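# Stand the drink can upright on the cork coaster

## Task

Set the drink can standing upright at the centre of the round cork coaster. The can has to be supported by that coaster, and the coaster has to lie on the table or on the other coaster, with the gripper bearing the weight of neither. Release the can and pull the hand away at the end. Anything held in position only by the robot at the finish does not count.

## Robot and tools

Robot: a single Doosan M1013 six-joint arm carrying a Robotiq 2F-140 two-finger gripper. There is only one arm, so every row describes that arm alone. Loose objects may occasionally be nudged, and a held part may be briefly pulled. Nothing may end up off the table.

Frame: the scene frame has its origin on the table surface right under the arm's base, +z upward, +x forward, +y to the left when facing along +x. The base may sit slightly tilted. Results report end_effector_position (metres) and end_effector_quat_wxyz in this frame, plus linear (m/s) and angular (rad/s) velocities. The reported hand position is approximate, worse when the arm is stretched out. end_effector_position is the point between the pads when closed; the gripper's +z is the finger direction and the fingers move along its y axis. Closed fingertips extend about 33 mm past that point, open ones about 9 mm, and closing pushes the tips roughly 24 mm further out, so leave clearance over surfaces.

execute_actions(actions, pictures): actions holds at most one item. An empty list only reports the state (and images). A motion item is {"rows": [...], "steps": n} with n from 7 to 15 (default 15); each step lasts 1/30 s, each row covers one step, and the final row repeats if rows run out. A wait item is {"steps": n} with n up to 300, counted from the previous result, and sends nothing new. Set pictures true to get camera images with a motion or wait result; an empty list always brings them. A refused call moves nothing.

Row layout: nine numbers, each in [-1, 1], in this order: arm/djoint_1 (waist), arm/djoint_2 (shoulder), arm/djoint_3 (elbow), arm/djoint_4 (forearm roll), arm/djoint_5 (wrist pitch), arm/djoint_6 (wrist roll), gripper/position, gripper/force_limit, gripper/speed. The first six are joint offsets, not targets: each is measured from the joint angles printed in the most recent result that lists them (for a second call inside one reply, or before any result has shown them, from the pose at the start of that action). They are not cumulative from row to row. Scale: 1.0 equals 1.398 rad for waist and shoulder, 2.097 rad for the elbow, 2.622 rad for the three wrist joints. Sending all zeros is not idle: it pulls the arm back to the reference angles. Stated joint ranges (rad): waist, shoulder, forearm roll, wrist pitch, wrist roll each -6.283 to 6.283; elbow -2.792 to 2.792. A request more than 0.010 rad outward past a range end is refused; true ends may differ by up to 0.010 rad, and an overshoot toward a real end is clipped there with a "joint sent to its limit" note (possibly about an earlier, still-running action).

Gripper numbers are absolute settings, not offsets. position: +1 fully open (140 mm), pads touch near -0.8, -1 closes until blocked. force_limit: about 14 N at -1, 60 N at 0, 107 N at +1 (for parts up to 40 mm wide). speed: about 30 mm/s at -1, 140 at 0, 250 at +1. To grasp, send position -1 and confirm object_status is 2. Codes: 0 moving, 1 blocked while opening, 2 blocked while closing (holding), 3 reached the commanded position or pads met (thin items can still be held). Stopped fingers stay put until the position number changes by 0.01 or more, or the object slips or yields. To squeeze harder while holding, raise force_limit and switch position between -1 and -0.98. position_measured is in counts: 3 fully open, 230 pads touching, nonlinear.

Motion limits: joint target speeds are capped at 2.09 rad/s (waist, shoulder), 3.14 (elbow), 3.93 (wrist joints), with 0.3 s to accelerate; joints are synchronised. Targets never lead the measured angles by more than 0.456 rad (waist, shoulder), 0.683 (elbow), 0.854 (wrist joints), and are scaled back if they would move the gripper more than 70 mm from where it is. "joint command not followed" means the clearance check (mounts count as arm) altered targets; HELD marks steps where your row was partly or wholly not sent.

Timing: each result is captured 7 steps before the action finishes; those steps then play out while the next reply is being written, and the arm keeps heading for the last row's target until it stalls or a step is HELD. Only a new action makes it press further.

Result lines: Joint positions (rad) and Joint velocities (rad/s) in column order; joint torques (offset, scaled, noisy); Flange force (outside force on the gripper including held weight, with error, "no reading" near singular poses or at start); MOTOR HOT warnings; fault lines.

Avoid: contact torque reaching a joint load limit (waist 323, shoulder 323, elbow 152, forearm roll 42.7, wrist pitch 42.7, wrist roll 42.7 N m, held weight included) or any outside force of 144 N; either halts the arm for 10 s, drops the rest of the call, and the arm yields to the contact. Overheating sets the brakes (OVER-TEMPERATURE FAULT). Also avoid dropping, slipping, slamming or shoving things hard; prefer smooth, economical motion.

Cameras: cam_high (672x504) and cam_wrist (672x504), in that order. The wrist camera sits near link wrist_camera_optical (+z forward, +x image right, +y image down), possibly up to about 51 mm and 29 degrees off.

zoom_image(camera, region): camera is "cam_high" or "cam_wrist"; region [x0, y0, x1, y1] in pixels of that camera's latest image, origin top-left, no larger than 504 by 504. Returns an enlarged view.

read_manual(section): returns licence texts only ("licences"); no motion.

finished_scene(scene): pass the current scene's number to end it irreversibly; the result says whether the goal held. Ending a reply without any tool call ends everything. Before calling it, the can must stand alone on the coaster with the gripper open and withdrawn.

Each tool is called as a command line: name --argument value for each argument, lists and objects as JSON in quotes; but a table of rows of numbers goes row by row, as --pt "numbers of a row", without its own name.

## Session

execute_actions --actions '[]'

Scene clock: 0.00 s of 3820.00 s.
end_effector_position=(+0.1512, -0.1619, +0.2487) position_measured=3 object_status=3 end_effector_quat_wxyz=(-0.019, +0.962, -0.221, -0.157) end_effector_velocity=(-0.001, +0.001, -0.000) end_effector_angular_velocity=(+0.002, +0.002, -0.000)
Joint positions: [-0.766 -0.279  2.369 -0.137  1.342  1.303]
Joint velocities: [ 0.    -0.     0.001  0.001  0.002  0.   ]
Joint torques (N m, as the joint torque sensors report them, + toward a larger angle): no reading
Flange force (N, the push that the arm receives, along the gripper's own x y z axes): no reading

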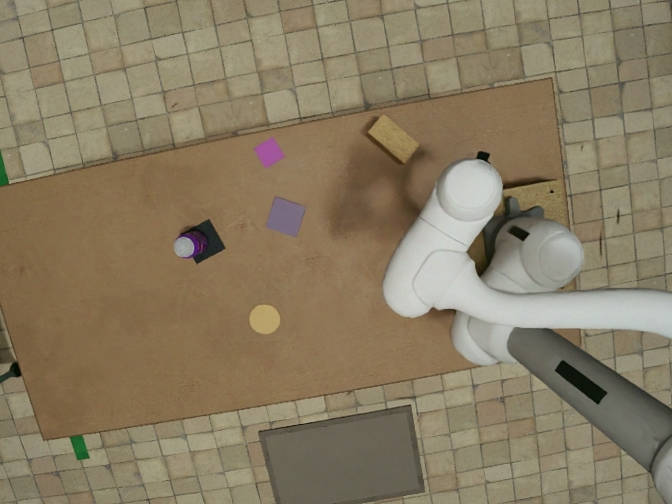

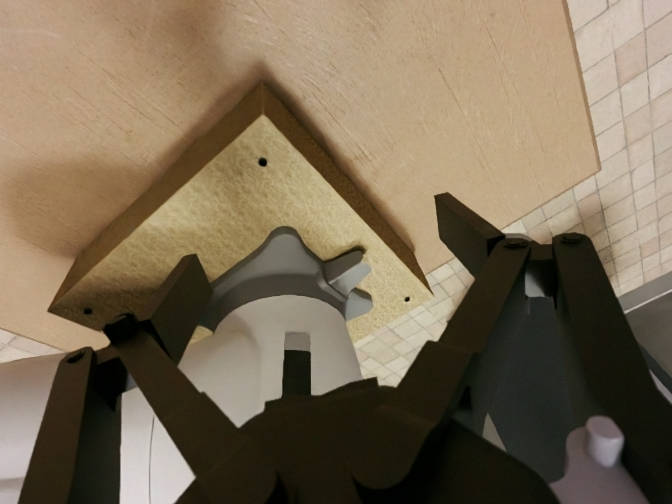

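zoom_image --camera "cam_high" --region '[150, 200, 310, 350]'

Region (150, 200, 310, 350) of cam_high's 672x504 image, scaled by 3.150, with more detail than that image has; it fills the top 472 rows of this view, and the rest is white.

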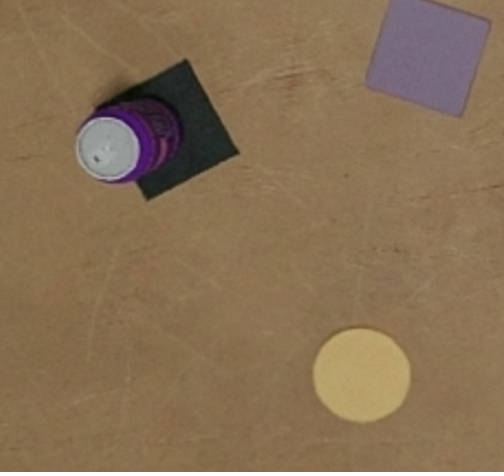

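execute_actions --actions '[{"rows":[[0.3972,0.7051,-0.5473,0.0523,-0.049,0.1022,1,0,0]],"steps":15}]'

execute_actions --actions '[{"steps":50}]' --pictures true

Scene clock: 0.67 s of 3820.00 s.
end_effector_position=(+0.2396, -0.1969, +0.2774) position_measured=3 object_status=3 end_effector_quat_wxyz=(-0.004, +0.970, -0.208, -0.121) end_effector_velocity=(+0.427, -0.130, +0.128) end_effector_angular_velocity=(-0.167, -0.298, +0.177)
Joint positions: [-0.675 -0.187  2.232 -0.111  1.318  1.354]
Joint velocities: [ 0.426  0.425 -0.637  0.11  -0.102  0.213]
Joint torques (N m, as the joint torque sensors report them, + toward a larger angle): [ -0.74 -14.31 -34.78   3.65   0.17   0.02]
Flange force (N, the push that the arm receives, along the gripper's own x y z axes): [-0.9 -3.7 -3.6]
Steps of this call (steps 1 to 12: nothing new was sent; steps 13 to 20: the first 8 steps of this action). Readings (joint positions | what the end effector reports):
13: [-0.766 -0.279 2.369 -0.137 1.342 1.303] | position_measured=3 object_status=3
14: [-0.762 -0.275 2.364 -0.137 1.341 1.305] | position_measured=3 object_status=3
16: [-0.734 -0.247 2.322 -0.128 1.333 1.322] | position_measured=3 object_status=3
20: the state above

Scene clock: 2.33 s of 3820.00 s.
end_effector_position=(+0.9065, -0.1682, +0.1956) position_measured=3 object_status=3 end_effector_quat_wxyz=(-0.002, +0.994, -0.109, +0.001) end_effector_velocity=(+0.123, +0.067, -0.112) end_effector_angular_velocity=(+0.021, +0.004, +0.043)
Joint positions: [-0.214  0.696  1.231 -0.001  1.214  1.569]
Joint velocities: [ 0.092  0.246 -0.219  0.021 -0.019  0.042]
Joint torques (N m, as the joint torque sensors report them, + toward a larger angle): [  -9.4  -136.41  -41.9     4.46    0.08    0.36]
Flange force (N, the push that the arm receives, along the gripper's own x y z axes): [6.0 -1.6 -1.7]
Kept back: nothing.
Steps of this call (steps 1 to 7: the last 7 steps of your previous action; steps 8 to 50: the robot went on to your last target). Readings (joint positions | what the end effector reports):
1: [-0.660 -0.173 2.211 -0.108 1.314 1.361] | position_measured=3 object_status=3
2: [-0.646 -0.159 2.189 -0.104 1.311 1.368] | position_measured=3 object_status=3
4: [-0.618 -0.130 2.146 -0.097 1.305 1.381] | position_measured=3 object_status=3
8: [-0.566 -0.071 2.058 -0.085 1.293 1.405] | position_measured=3 object_status=3
50: the state above

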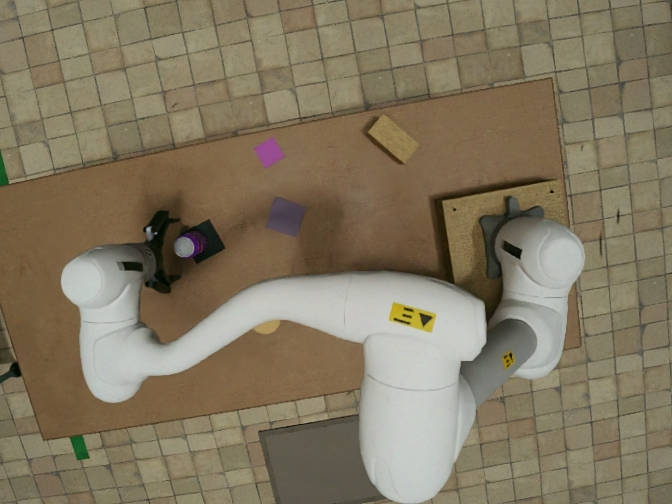

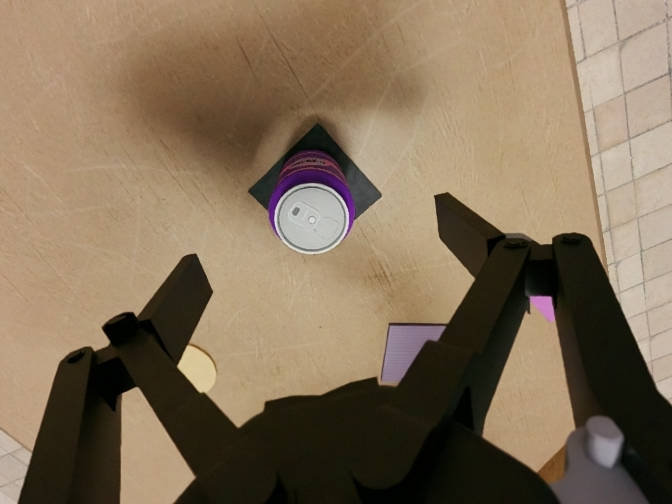

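execute_actions --actions '[{"rows":[[0.0036,0.0514,0.0382,0.0004,-0.0577,0.0008,1,0,0]],"steps":12}]'

execute_actions --actions '[{"steps":11}]' --pictures true

Scene clock: 2.90 s of 3820.00 s.
end_effector_position=(+0.9095, -0.1640, +0.1346) position_measured=3 object_status=3 end_effector_quat_wxyz=(-0.003, +0.994, -0.108, -0.000) end_effector_velocity=(-0.042, +0.015, -0.479) end_effector_angular_velocity=(+0.004, +0.022, +0.003)
Joint positions: [-0.21   0.741  1.27  -0.     1.133  1.571]
Joint velocities: [ 0.004  0.288  0.421 -0.001 -0.687  0.001]
Joint torques (N m, as the joint torque sensors report them, + toward a larger angle): [   5.06 -164.72  -59.21    6.57   -0.5     0.3 ]
Flange force (N, the push that the arm receives, along the gripper's own x y z axes): [9.6 2.2 3.3]
Steps of this call (steps 1 to 12: the robot went on to your last target; steps 13 to 17: the first 5 steps of this action). Readings (joint positions | what the end effector reports):
13: [-0.210 0.707 1.221 -0.000 1.213 1.571] | position_measured=3 object_status=3
14: [-0.210 0.710 1.224 0.000 1.206 1.571] | position_measured=3 object_status=3
16: [-0.210 0.730 1.254 0.000 1.158 1.571] | position_measured=3 object_status=3
17: the state above

Scene clock: 3.27 s of 3820.00 s.
end_effector_position=(+0.9051, -0.1622, +0.0890) position_measured=3 object_status=3 end_effector_quat_wxyz=(-0.003, +0.994, -0.107, +0.000) end_effector_velocity=(+0.000, +0.000, -0.002) end_effector_angular_velocity=(-0.000, -0.000, +0.000)
Joint positions: [-0.209  0.768  1.311 -0.     1.063  1.571]
Joint velocities: [ 0.     0.002  0.001 -0.    -0.003  0.   ]
Joint torques (N m, as the joint torque sensors report them, + toward a larger angle): [   1.68 -111.61  -34.62    3.94   -0.05   -0.31]
Flange force (N, the push that the arm receives, along the gripper's own x y z axes): [10.0 0.4 1.1]
Kept back: nothing.
Steps of this call (steps 1 to 7: the last 7 steps of your previous action; steps 8 to 11: the robot went on to your last target). Readings (joint positions | what the end effector reports):
1: [-0.209 0.750 1.283 -0.000 1.110 1.571] | position_measured=3 object_status=3
2: [-0.209 0.757 1.294 -0.000 1.092 1.571] | position_measured=3 object_status=3
4: [-0.209 0.766 1.307 -0.000 1.071 1.571] | position_measured=3 object_status=3
8: [-0.209 0.768 1.310 -0.000 1.064 1.571] | position_measured=3 object_status=3
11: the state above

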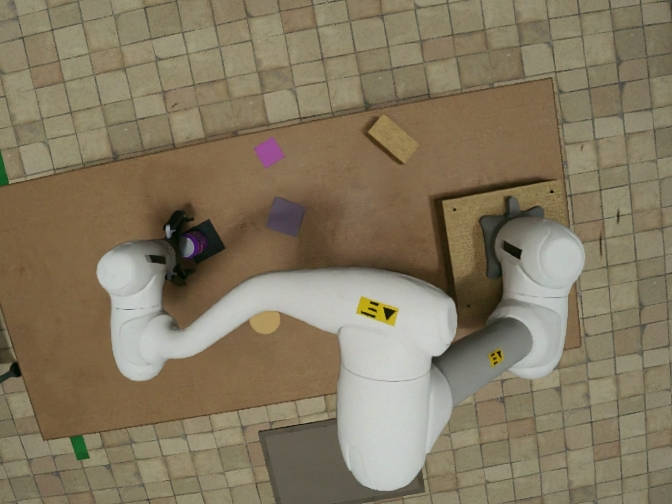

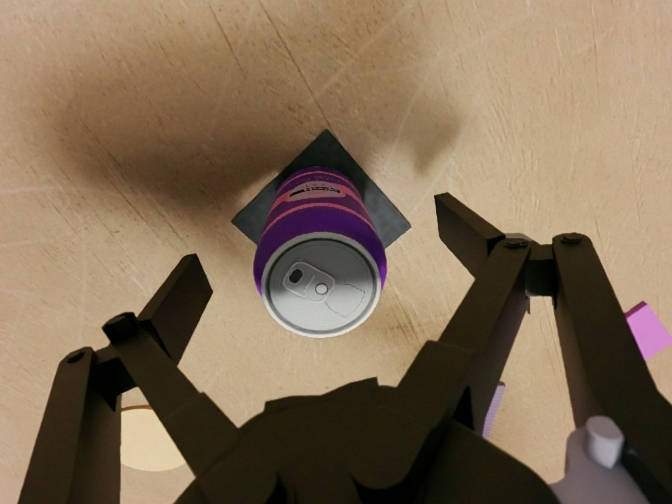

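Aligned.

execute_actions --actions '[{"rows":[[0,0,0,0,0,0,-1,0,0.3]],"steps":15}]'

execute_actions --actions '[{"steps":13}]' --pictures true

Scene clock: 3.70 s of 3820.00 s.
end_effector_position=(+0.9051, -0.1622, +0.0889) position_measured=63 object_status=0 end_effector_quat_wxyz=(-0.003, +0.994, -0.107, +0.000) end_effector_velocity=(-0.001, -0.000, -0.000) end_effector_angular_velocity=(-0.000, +0.001, +0.000)
Joint positions: [-0.209  0.768  1.311 -0.     1.063  1.571]
Joint velocities: [-0.    -0.001  0.002 -0.    -0.    -0.   ]
Joint torques (N m, as the joint torque sensors report them, + toward a larger angle): [   0.6  -109.1   -34.79    3.81    0.01   -0.09]
Flange force (N, the push that the arm receives, along the gripper's own x y z axes): [5.7 0.3 0.2]
Steps of this call (steps 1 to 5: the robot went on to your last target; steps 6 to 13: the first 8 steps of this action). Readings (joint positions | what the end effector reports):
6: [-0.209 0.768 1.311 -0.000 1.063 1.571] | position_measured=3 object_status=0
7: [-0.209 0.768 1.311 -0.000 1.063 1.571] | position_measured=7 object_status=0
9: [-0.209 0.768 1.311 -0.000 1.063 1.571] | position_measured=26 object_status=0
13: the state above

Scene clock: 4.13 s of 3820.00 s.
end_effector_position=(+0.9051, -0.1622, +0.0891) position_measured=133 object_status=2 end_effector_quat_wxyz=(-0.003, +0.994, -0.107, +0.000) end_effector_velocity=(-0.000, -0.001, -0.000) end_effector_angular_velocity=(-0.000, +0.001, -0.001)
Joint positions: [-0.209  0.768  1.311 -0.     1.063  1.571]
Joint velocities: [-0.001  0.001 -0.    -0.     0.001  0.001]
Joint torques (N m, as the joint torque sensors report them, + toward a larger angle): [  -0.58 -104.18  -31.44    3.58    0.23    0.12]
Flange force (N, the push that the arm receives, along the gripper's own x y z axes): [7.5 -0.9 -5.3]
Kept back: nothing.
Steps of this call (steps 1 to 7: the last 7 steps of your previous action; steps 8 to 13: the robot went on to your last target). Readings (joint positions | what the end effector reports):
1: [-0.209 0.768 1.311 -0.000 1.063 1.571] | position_measured=73 object_status=0
2: [-0.209 0.768 1.311 -0.000 1.063 1.571] | position_measured=82 object_status=0
4: [-0.209 0.768 1.311 -0.000 1.063 1.571] | position_measured=101 object_status=0
8: [-0.209 0.768 1.311 -0.000 1.063 1.571] | position_measured=133 object_status=0
13: the state above

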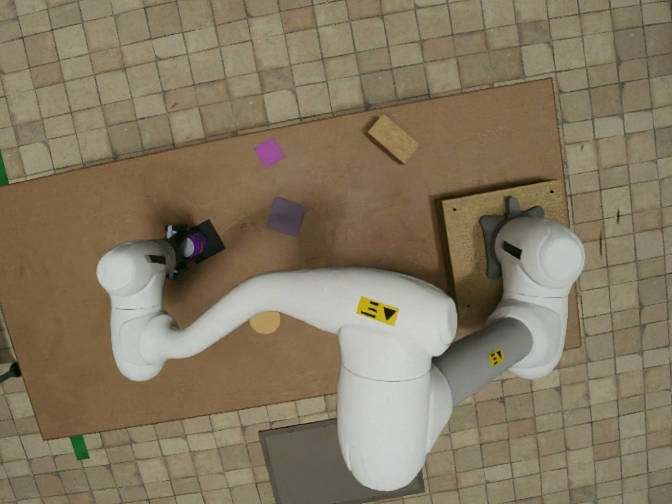

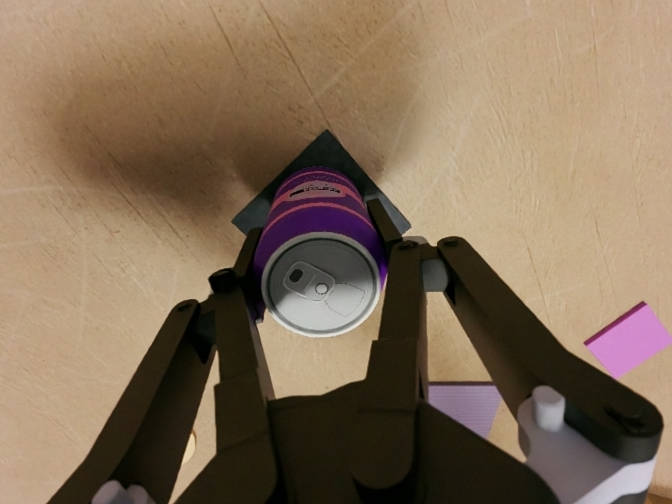

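execute_actions --actions '[{"rows":[[0,-0.003,-0.0013,0,0.0026,0,-1,0,0.3],[0,-0.007,-0.0032,0,0.0064,0,-1,0,0.3],[0,-0.011,-0.0048,0,0.0096,0,-1,0,0.3],[0,-0.0144,-0.0064,0,0.0128,0,-1,0,0.3],[0,-0.0144,-0.0064,0,0.0128,0,-1,0,0.3],[0,-0.0144,-0.0064,0,0.0128,0,-1,0,0.3],[0,-0.0144,-0.0064,0,0.0128,0,-1,0,0.3],[0.2246,-0.1634,0.1804,0,-0.0574,0,-1,0,0.3]],"steps":15}]'

execute_actions --actions '[{"steps":29}]' --pictures true

zoom_image --camera "cam_wrist" --region '[220, 110, 430, 300]'

Scene clock: 4.90 s of 3820.00 s.
end_effector_position=(+0.9050, -0.1622, +0.1124) position_measured=133 object_status=2 end_effector_quat_wxyz=(-0.003, +0.994, -0.107, +0.001) end_effector_velocity=(+0.004, +0.018, +0.037) end_effector_angular_velocity=(-0.006, -0.025, +0.021)
Joint positions: [-0.209  0.749  1.299 -0.     1.094  1.571]
Joint velocities: [ 0.021 -0.041 -0.    -0.     0.015 -0.001]
Joint torques (N m, as the joint torque sensors report them, + toward a larger angle): [  -1.28 -106.05  -34.21    3.6    -0.58   -0.27]
Flange force (N, the push that the arm receives, along the gripper's own x y z axes): [7.2 -4.0 3.5]
Steps of this call (steps 1 to 15: the robot went on to your last target; steps 16 to 23: the first 8 steps of this action). Readings (joint positions | what the end effector reports):
16: [-0.209 0.768 1.311 -0.000 1.064 1.571] | position_measured=133 object_status=2
17: [-0.209 0.767 1.310 -0.000 1.066 1.571] | position_measured=133 object_status=2
19: [-0.209 0.761 1.306 -0.000 1.076 1.571] | position_measured=133 object_status=2
23: the state above

Scene clock: 5.87 s of 3820.00 s.
end_effector_position=(+0.7538, +0.1094, +0.1062) position_measured=133 object_status=2 end_effector_quat_wxyz=(-0.002, +0.999, +0.049, +0.001) end_effector_velocity=(-0.002, +0.004, -0.000) end_effector_angular_velocity=(+0.000, +0.001, +0.005)
Joint positions: [ 0.105  0.54   1.689 -0.     0.913  1.571]
Joint velocities: [ 0.005 -0.001  0.003  0.    -0.001  0.   ]
Joint torques (N m, as the joint torque sensors report them, + toward a larger angle): [  0.85 -89.16 -33.62   3.57  -0.28   0.03]
Flange force (N, the push that the arm receives, along the gripper's own x y z axes): [3.2 0.1 3.1]
Kept back: nothing.
Steps of this call (steps 1 to 7: the last 7 steps of your previous action; steps 8 to 29: the robot went on to your last target). Readings (joint positions | what the end effector reports):
1: [-0.206 0.746 1.302 -0.000 1.093 1.571] | position_measured=133 object_status=2
2: [-0.195 0.738 1.316 -0.000 1.087 1.571] | position_measured=133 object_status=2
4: [-0.160 0.716 1.359 -0.000 1.067 1.571] | position_measured=133 object_status=2
8: [-0.100 0.676 1.434 -0.000 1.031 1.571] | position_measured=133 object_status=2
29: the state above

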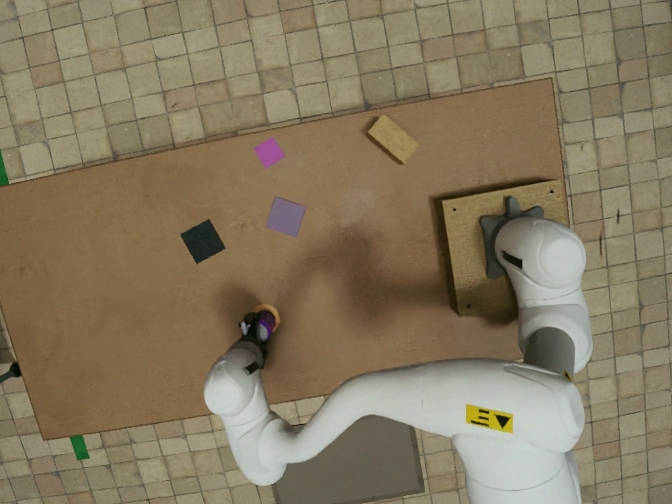

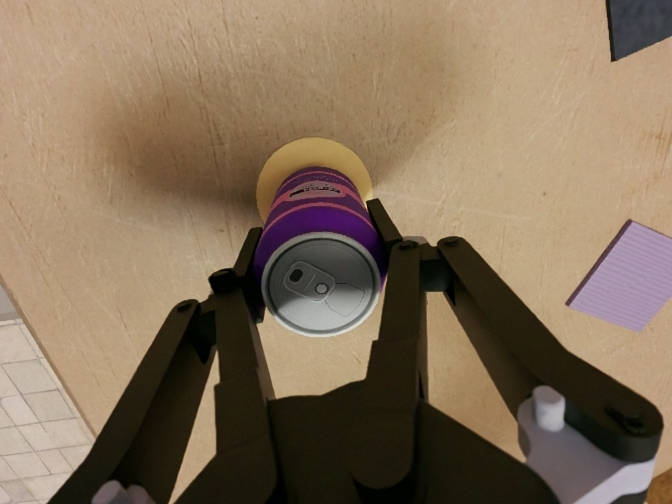

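Region (220, 110, 430, 300) of cam_wrist's 672x504 image, scaled by 2.400, with more detail than that image has; it fills the top 456 rows of this view, and the rest is white.

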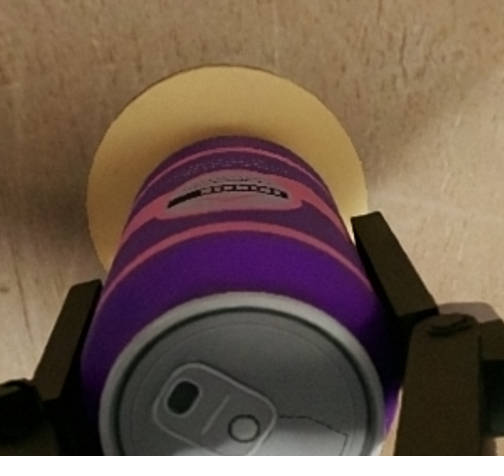

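execute_actions --actions '[{"rows":[[0,0.003,-0.0006,0,-0.0012,0,-1,0,0.3],[-0.0004,0.006,-0.0012,0,-0.0023,0,-1,0,0.3],[-0.0007,0.009,-0.0019,0,-0.0035,0,-1,0,0.3],[-0.0007,0.0124,-0.0025,0,-0.0047,0,-1,0,0.3]],"steps":8}]'

execute_actions --actions '[{"steps":11}]' --pictures true

zoom_image --camera "cam_wrist" --region '[220, 110, 430, 300]'

zoom_image --camera "cam_high" --region '[225, 285, 305, 355]'

Scene clock: 6.53 s of 3820.00 s.
end_effector_position=(+0.7537, +0.1096, +0.1061) position_measured=133 object_status=2 end_effector_quat_wxyz=(-0.002, +0.999, +0.049, +0.001) end_effector_velocity=(+0.003, -0.000, -0.008) end_effector_angular_velocity=(+0.000, -0.001, -0.001)
Joint positions: [ 0.105  0.54   1.689 -0.     0.913  1.571]
Joint velocities: [-0.     0.011 -0.    -0.    -0.011  0.   ]
Joint torques (N m, as the joint torque sensors report them, + toward a larger angle): [  1.66 -89.78 -33.77   3.64  -0.21  -0.12]
Flange force (N, the push that the arm receives, along the gripper's own x y z axes): [3.9 1.6 4.6]
Steps of this call (steps 1 to 19: the robot went on to your last target; step 20: the first step of this action). Readings (joint positions | what the end effector reports):
20: the state above

Scene clock: 6.90 s of 3820.00 s.
end_effector_position=(+0.7589, +0.1093, +0.0954) position_measured=133 object_status=2 end_effector_quat_wxyz=(-0.002, +0.999, +0.049, +0.001) end_effector_velocity=(+0.001, -0.002, -0.001) end_effector_angular_velocity=(-0.000, +0.000, -0.002)
Joint positions: [ 0.104  0.557  1.684 -0.     0.901  1.571]
Joint velocities: [-0.002  0.003 -0.002 -0.    -0.    -0.   ]
Joint torques (N m, as the joint torque sensors report them, + toward a larger angle): [  1.91 -93.61 -33.     3.54  -0.58  -0.04]
Flange force (N, the push that the arm receives, along the gripper's own x y z axes): [7.9 1.8 5.2]
Kept back: nothing.
Steps of this call (steps 1 to 7: the last 7 steps of your previous action; steps 8 to 11: the robot went on to your last target). Readings (joint positions | what the end effector reports):
1: [0.105 0.541 1.689 -0.000 0.912 1.571] | position_measured=133 object_status=2
2: [0.105 0.543 1.689 -0.000 0.910 1.571] | position_measured=133 object_status=2
4: [0.105 0.550 1.686 -0.000 0.906 1.571] | position_measured=133 object_status=2
8: [0.104 0.556 1.684 -0.000 0.901 1.571] | position_measured=133 object_status=2
11: the state above

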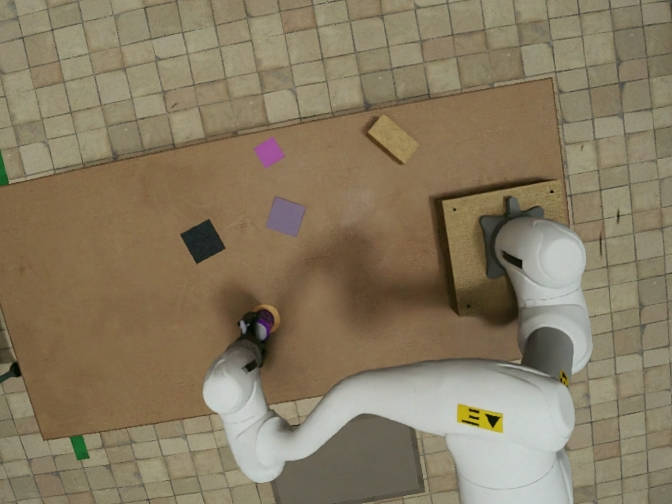

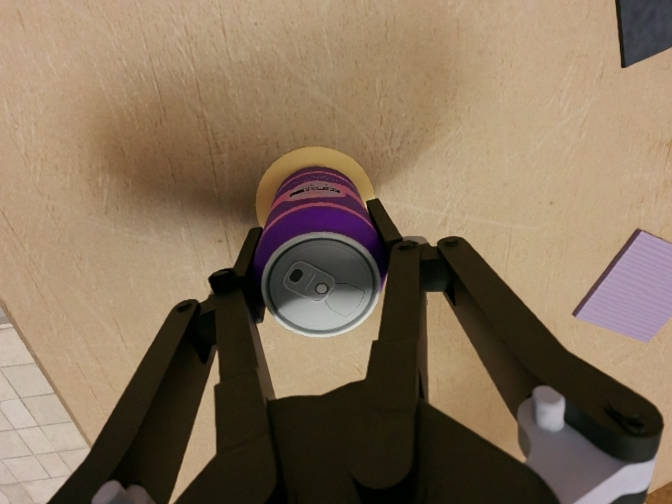

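Region (220, 110, 430, 300) of cam_wrist's 672x504 image, scaled by 2.400, with more detail than that image has; it fills the top 456 rows of this view, and the rest is white.

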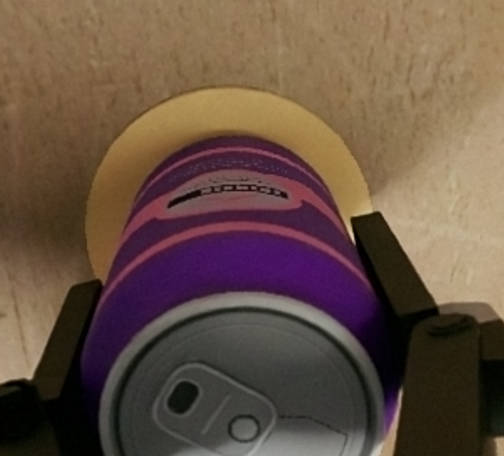

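Region (225, 285, 305, 355) of cam_high's 672x504 image, scaled by 6.300, with more detail than that image has; it fills the top 441 rows of this view, and the rest is white.

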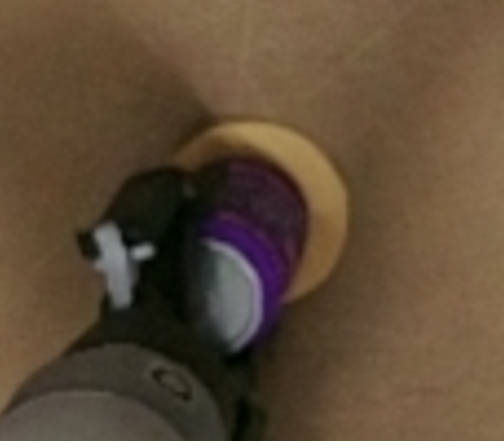

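execute_actions --actions '[{"rows":[[0,0.0006,0.0005,0,-0.0007,0,-1,0,0.3],[0,0.0012,0.001,0,-0.0014,0,-1,0,0.3],[0,0.0018,0.0015,0,-0.0021,0,-1,0,0.3],[0,0.0024,0.002,0,-0.0028,0,-1,0,0.3],[0,0.003,0.0024,0,-0.0035,0,-1,0,0.3]],"steps":8}]'

execute_actions --actions '[{"steps":11}]'

Scene clock: 7.20 s of 3820.00 s.
end_effector_position=(+0.7590, +0.1092, +0.0953) position_measured=133 object_status=2 end_effector_quat_wxyz=(-0.002, +0.999, +0.049, +0.001) end_effector_velocity=(+0.002, +0.000, -0.002) end_effector_angular_velocity=(+0.001, -0.006, +0.001)
Joint positions: [ 0.104  0.557  1.684 -0.     0.901  1.571]
Joint velocities: [ 0.     0.003 -0.    -0.    -0.008 -0.   ]
Joint torques (N m, as the joint torque sensors report them, + toward a larger angle): [  0.57 -90.73 -33.46   3.45  -0.08   0.03]
Flange force (N, the push that the arm receives, along the gripper's own x y z axes): [3.1 0.2 4.0]
Steps of this call (steps 1 to 8: the robot went on to your last target; step 9: the first step of this action). Readings (joint positions | what the end effector reports):
9: the state above

Scene clock: 7.57 s of 3820.00 s.
end_effector_position=(+0.7579, +0.1091, +0.0901) position_measured=133 object_status=2 end_effector_quat_wxyz=(-0.002, +0.999, +0.049, +0.001) end_effector_velocity=(-0.001, -0.001, -0.002) end_effector_angular_velocity=(+0.000, +0.002, -0.000)
Joint positions: [ 0.104  0.561  1.689 -0.     0.892  1.571]
Joint velocities: [-0.001  0.001  0.002  0.    -0.001 -0.001]
Joint torques (N m, as the joint torque sensors report them, + toward a larger angle): [  1.89 -92.   -32.07   3.46  -0.2    0.08]
Flange force (N, the push that the arm receives, along the gripper's own x y z axes): [6.9 2.0 4.4]
Kept back: nothing.
Steps of this call (steps 1 to 7: the last 7 steps of your previous action; steps 8 to 11: the robot went on to your last target). Readings (joint positions | what the end effector reports):
1: [0.104 0.557 1.684 -0.000 0.900 1.571] | position_measured=133 object_status=2
2: [0.104 0.558 1.684 -0.000 0.899 1.571] | position_measured=133 object_status=2
4: [0.104 0.559 1.686 -0.000 0.896 1.571] | position_measured=133 object_status=2
8: [0.104 0.561 1.688 -0.000 0.892 1.571] | position_measured=133 object_status=2
11: the state above

No contact yet; 2.5 mm more.

execute_actions --actions '[{"rows":[[0,0.0006,0.0002,0,-0.0005,0,-1,0,0.3],[0,0.0012,0.0004,0,-0.001,0,-1,0,0.3],[0,0.0019,0.0006,0,-0.0015,0,-1,0,0.3]],"steps":8}]'

execute_actions --actions '[{"steps":10}]'

Scene clock: 7.80 s of 3820.00 s.
end_effector_position=(+0.7579, +0.1091, +0.0900) position_measured=133 object_status=2 end_effector_quat_wxyz=(-0.002, +0.999, +0.049, +0.001) end_effector_velocity=(+0.001, -0.001, -0.003) end_effector_angular_velocity=(+0.000, -0.001, -0.000)
Joint positions: [ 0.104  0.561  1.689 -0.     0.892  1.571]
Joint velocities: [-0.001  0.003  0.001  0.    -0.005 -0.001]
Joint torques (N m, as the joint torque sensors report them, + toward a larger angle): [  0.49 -91.19 -32.58   3.39   0.24   0.08]
Flange force (N, the push that the arm receives, along the gripper's own x y z axes): [4.7 0.4 4.6]
Steps of this call (steps 1 to 6: the robot went on to your last target; step 7: the first step of this action). Readings (joint positions | what the end effector reports):
7: the state above

Scene clock: 8.13 s of 3820.00 s.
end_effector_position=(+0.7583, +0.1092, +0.0879) position_measured=133 object_status=2 end_effector_quat_wxyz=(-0.002, +0.999, +0.049, +0.002) end_effector_velocity=(-0.001, +0.000, -0.005) end_effector_angular_velocity=(+0.000, +0.001, +0.000)
Joint positions: [ 0.104  0.563  1.69  -0.     0.888  1.571]
Joint velocities: [-0.     0.004  0.004  0.001 -0.008 -0.001]
Joint torques (N m, as the joint torque sensors report them, + toward a larger angle): [  4.53 -17.11  -0.16   4.27  -4.62  -0.01]
Flange force (N, the push that the arm receives, along the gripper's own x y z axes): [-11.7 6.4 -93.3]
Kept back: nothing.
Steps of this call (steps 1 to 7: the last 7 steps of your previous action; steps 8 to 10: the robot went on to your last target). Readings (joint positions | what the end effector reports):
1: [0.104 0.561 1.689 -0.000 0.891 1.571] | position_measured=133 object_status=2
2: [0.104 0.562 1.689 -0.000 0.890 1.571] | position_measured=133 object_status=2
4: [0.104 0.563 1.689 -0.000 0.889 1.571] | position_measured=133 object_status=2
8: [0.104 0.563 1.689 -0.000 0.888 1.571] | position_measured=133 object_status=2
10: the state above

execute_actions --actions '[{"rows":[[0,-0.0008,0,0,0,0,1,0,0.5],[0,-0.0008,0,0,0,0,1,0,0.5],[0,-0.0008,0,0,0,0,1,0,0.5],[0,-0.0008,0,0,0,0,1,0,0.5],[0,-0.0008,0,0,0,0,1,0,0.5],[0,-0.0008,0,0,0,0,1,0,0.5],[0,-0.0008,0,0,0,0,1,0,0.5],[0,-0.0008,0,0,0,0,1,0,0.5],[0,-0.13,-0.07,0,0.125,0,1,0,0.5]],"steps":15}]'

execute_actions --actions '[{"steps":22}]' --pictures true

Scene clock: 8.70 s of 3820.00 s.
end_effector_position=(+0.7581, +0.1092, +0.0883) position_measured=65 object_status=0 end_effector_quat_wxyz=(-0.002, +0.999, +0.049, +0.002) end_effector_velocity=(+0.003, +0.001, +0.004) end_effector_angular_velocity=(+0.001, -0.007, +0.002)
Joint positions: [ 0.104  0.563  1.69  -0.     0.888  1.571]
Joint velocities: [ 0.001 -0.003 -0.004 -0.    -0.    -0.001]
Joint torques (N m, as the joint torque sensors report them, + toward a larger angle): [  1.12 -87.89 -31.37   3.45  -0.22   0.08]
Flange force (N, the push that the arm receives, along the gripper's own x y z axes): [3.0 0.7 0.3]
Steps of this call (steps 1 to 9: the robot went on to your last target; steps 10 to 17: the first 8 steps of this action). Readings (joint positions | what the end effector reports):
10: [0.104 0.564 1.690 -0.000 0.888 1.571] | position_measured=133 object_status=0
11: [0.104 0.564 1.690 -0.000 0.888 1.571] | position_measured=133 object_status=0
13: [0.104 0.563 1.691 -0.000 0.888 1.571] | position_measured=109 object_status=0
17: the state above

Scene clock: 9.43 s of 3820.00 s.
end_effector_position=(+0.7485, +0.1072, +0.2976) position_measured=3 object_status=3 end_effector_quat_wxyz=(-0.002, +0.999, +0.049, +0.002) end_effector_velocity=(-0.000, +0.000, +0.004) end_effector_angular_velocity=(-0.000, -0.002, +0.000)
Joint positions: [ 0.104  0.382  1.543 -0.     1.215  1.571]
Joint velocities: [ 0.    -0.003 -0.002 -0.     0.003 -0.   ]
Joint torques (N m, as the joint torque sensors report them, + toward a larger angle): [  0.25 -76.41 -36.64   4.11  -0.26  -0.19]
Flange force (N, the push that the arm receives, along the gripper's own x y z axes): [4.3 -0.7 -3.0]
Kept back: nothing.
Steps of this call (steps 1 to 7: the last 7 steps of your previous action; steps 8 to 22: the robot went on to your last target). Readings (joint positions | what the end effector reports):
1: [0.104 0.562 1.690 -0.000 0.888 1.571] | position_measured=55 object_status=0
2: [0.104 0.559 1.687 -0.000 0.894 1.571] | position_measured=44 object_status=0
4: [0.104 0.532 1.665 -0.000 0.944 1.571] | position_measured=23 object_status=0
8: [0.104 0.475 1.619 -0.000 1.046 1.571] | position_measured=3 object_status=0
22: the state above

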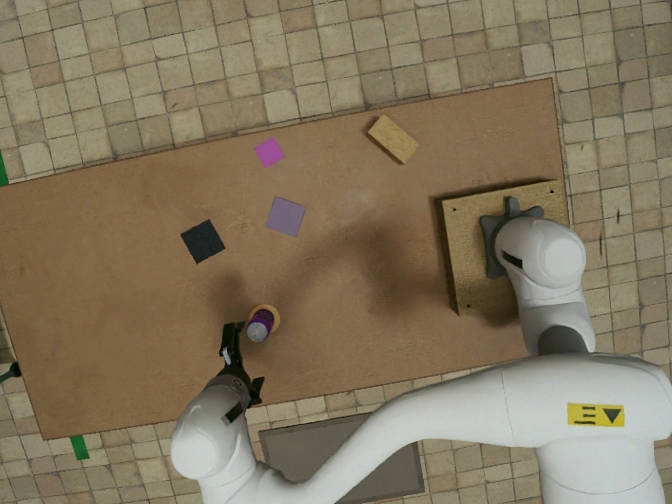

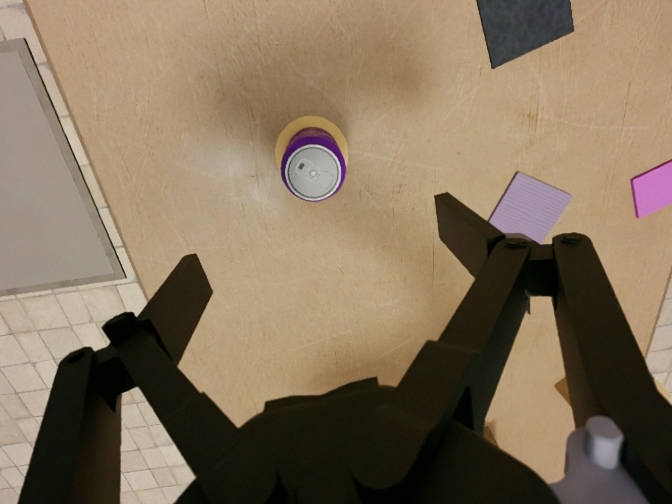

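finished_scene --scene 2

The scene is finished: the task was done.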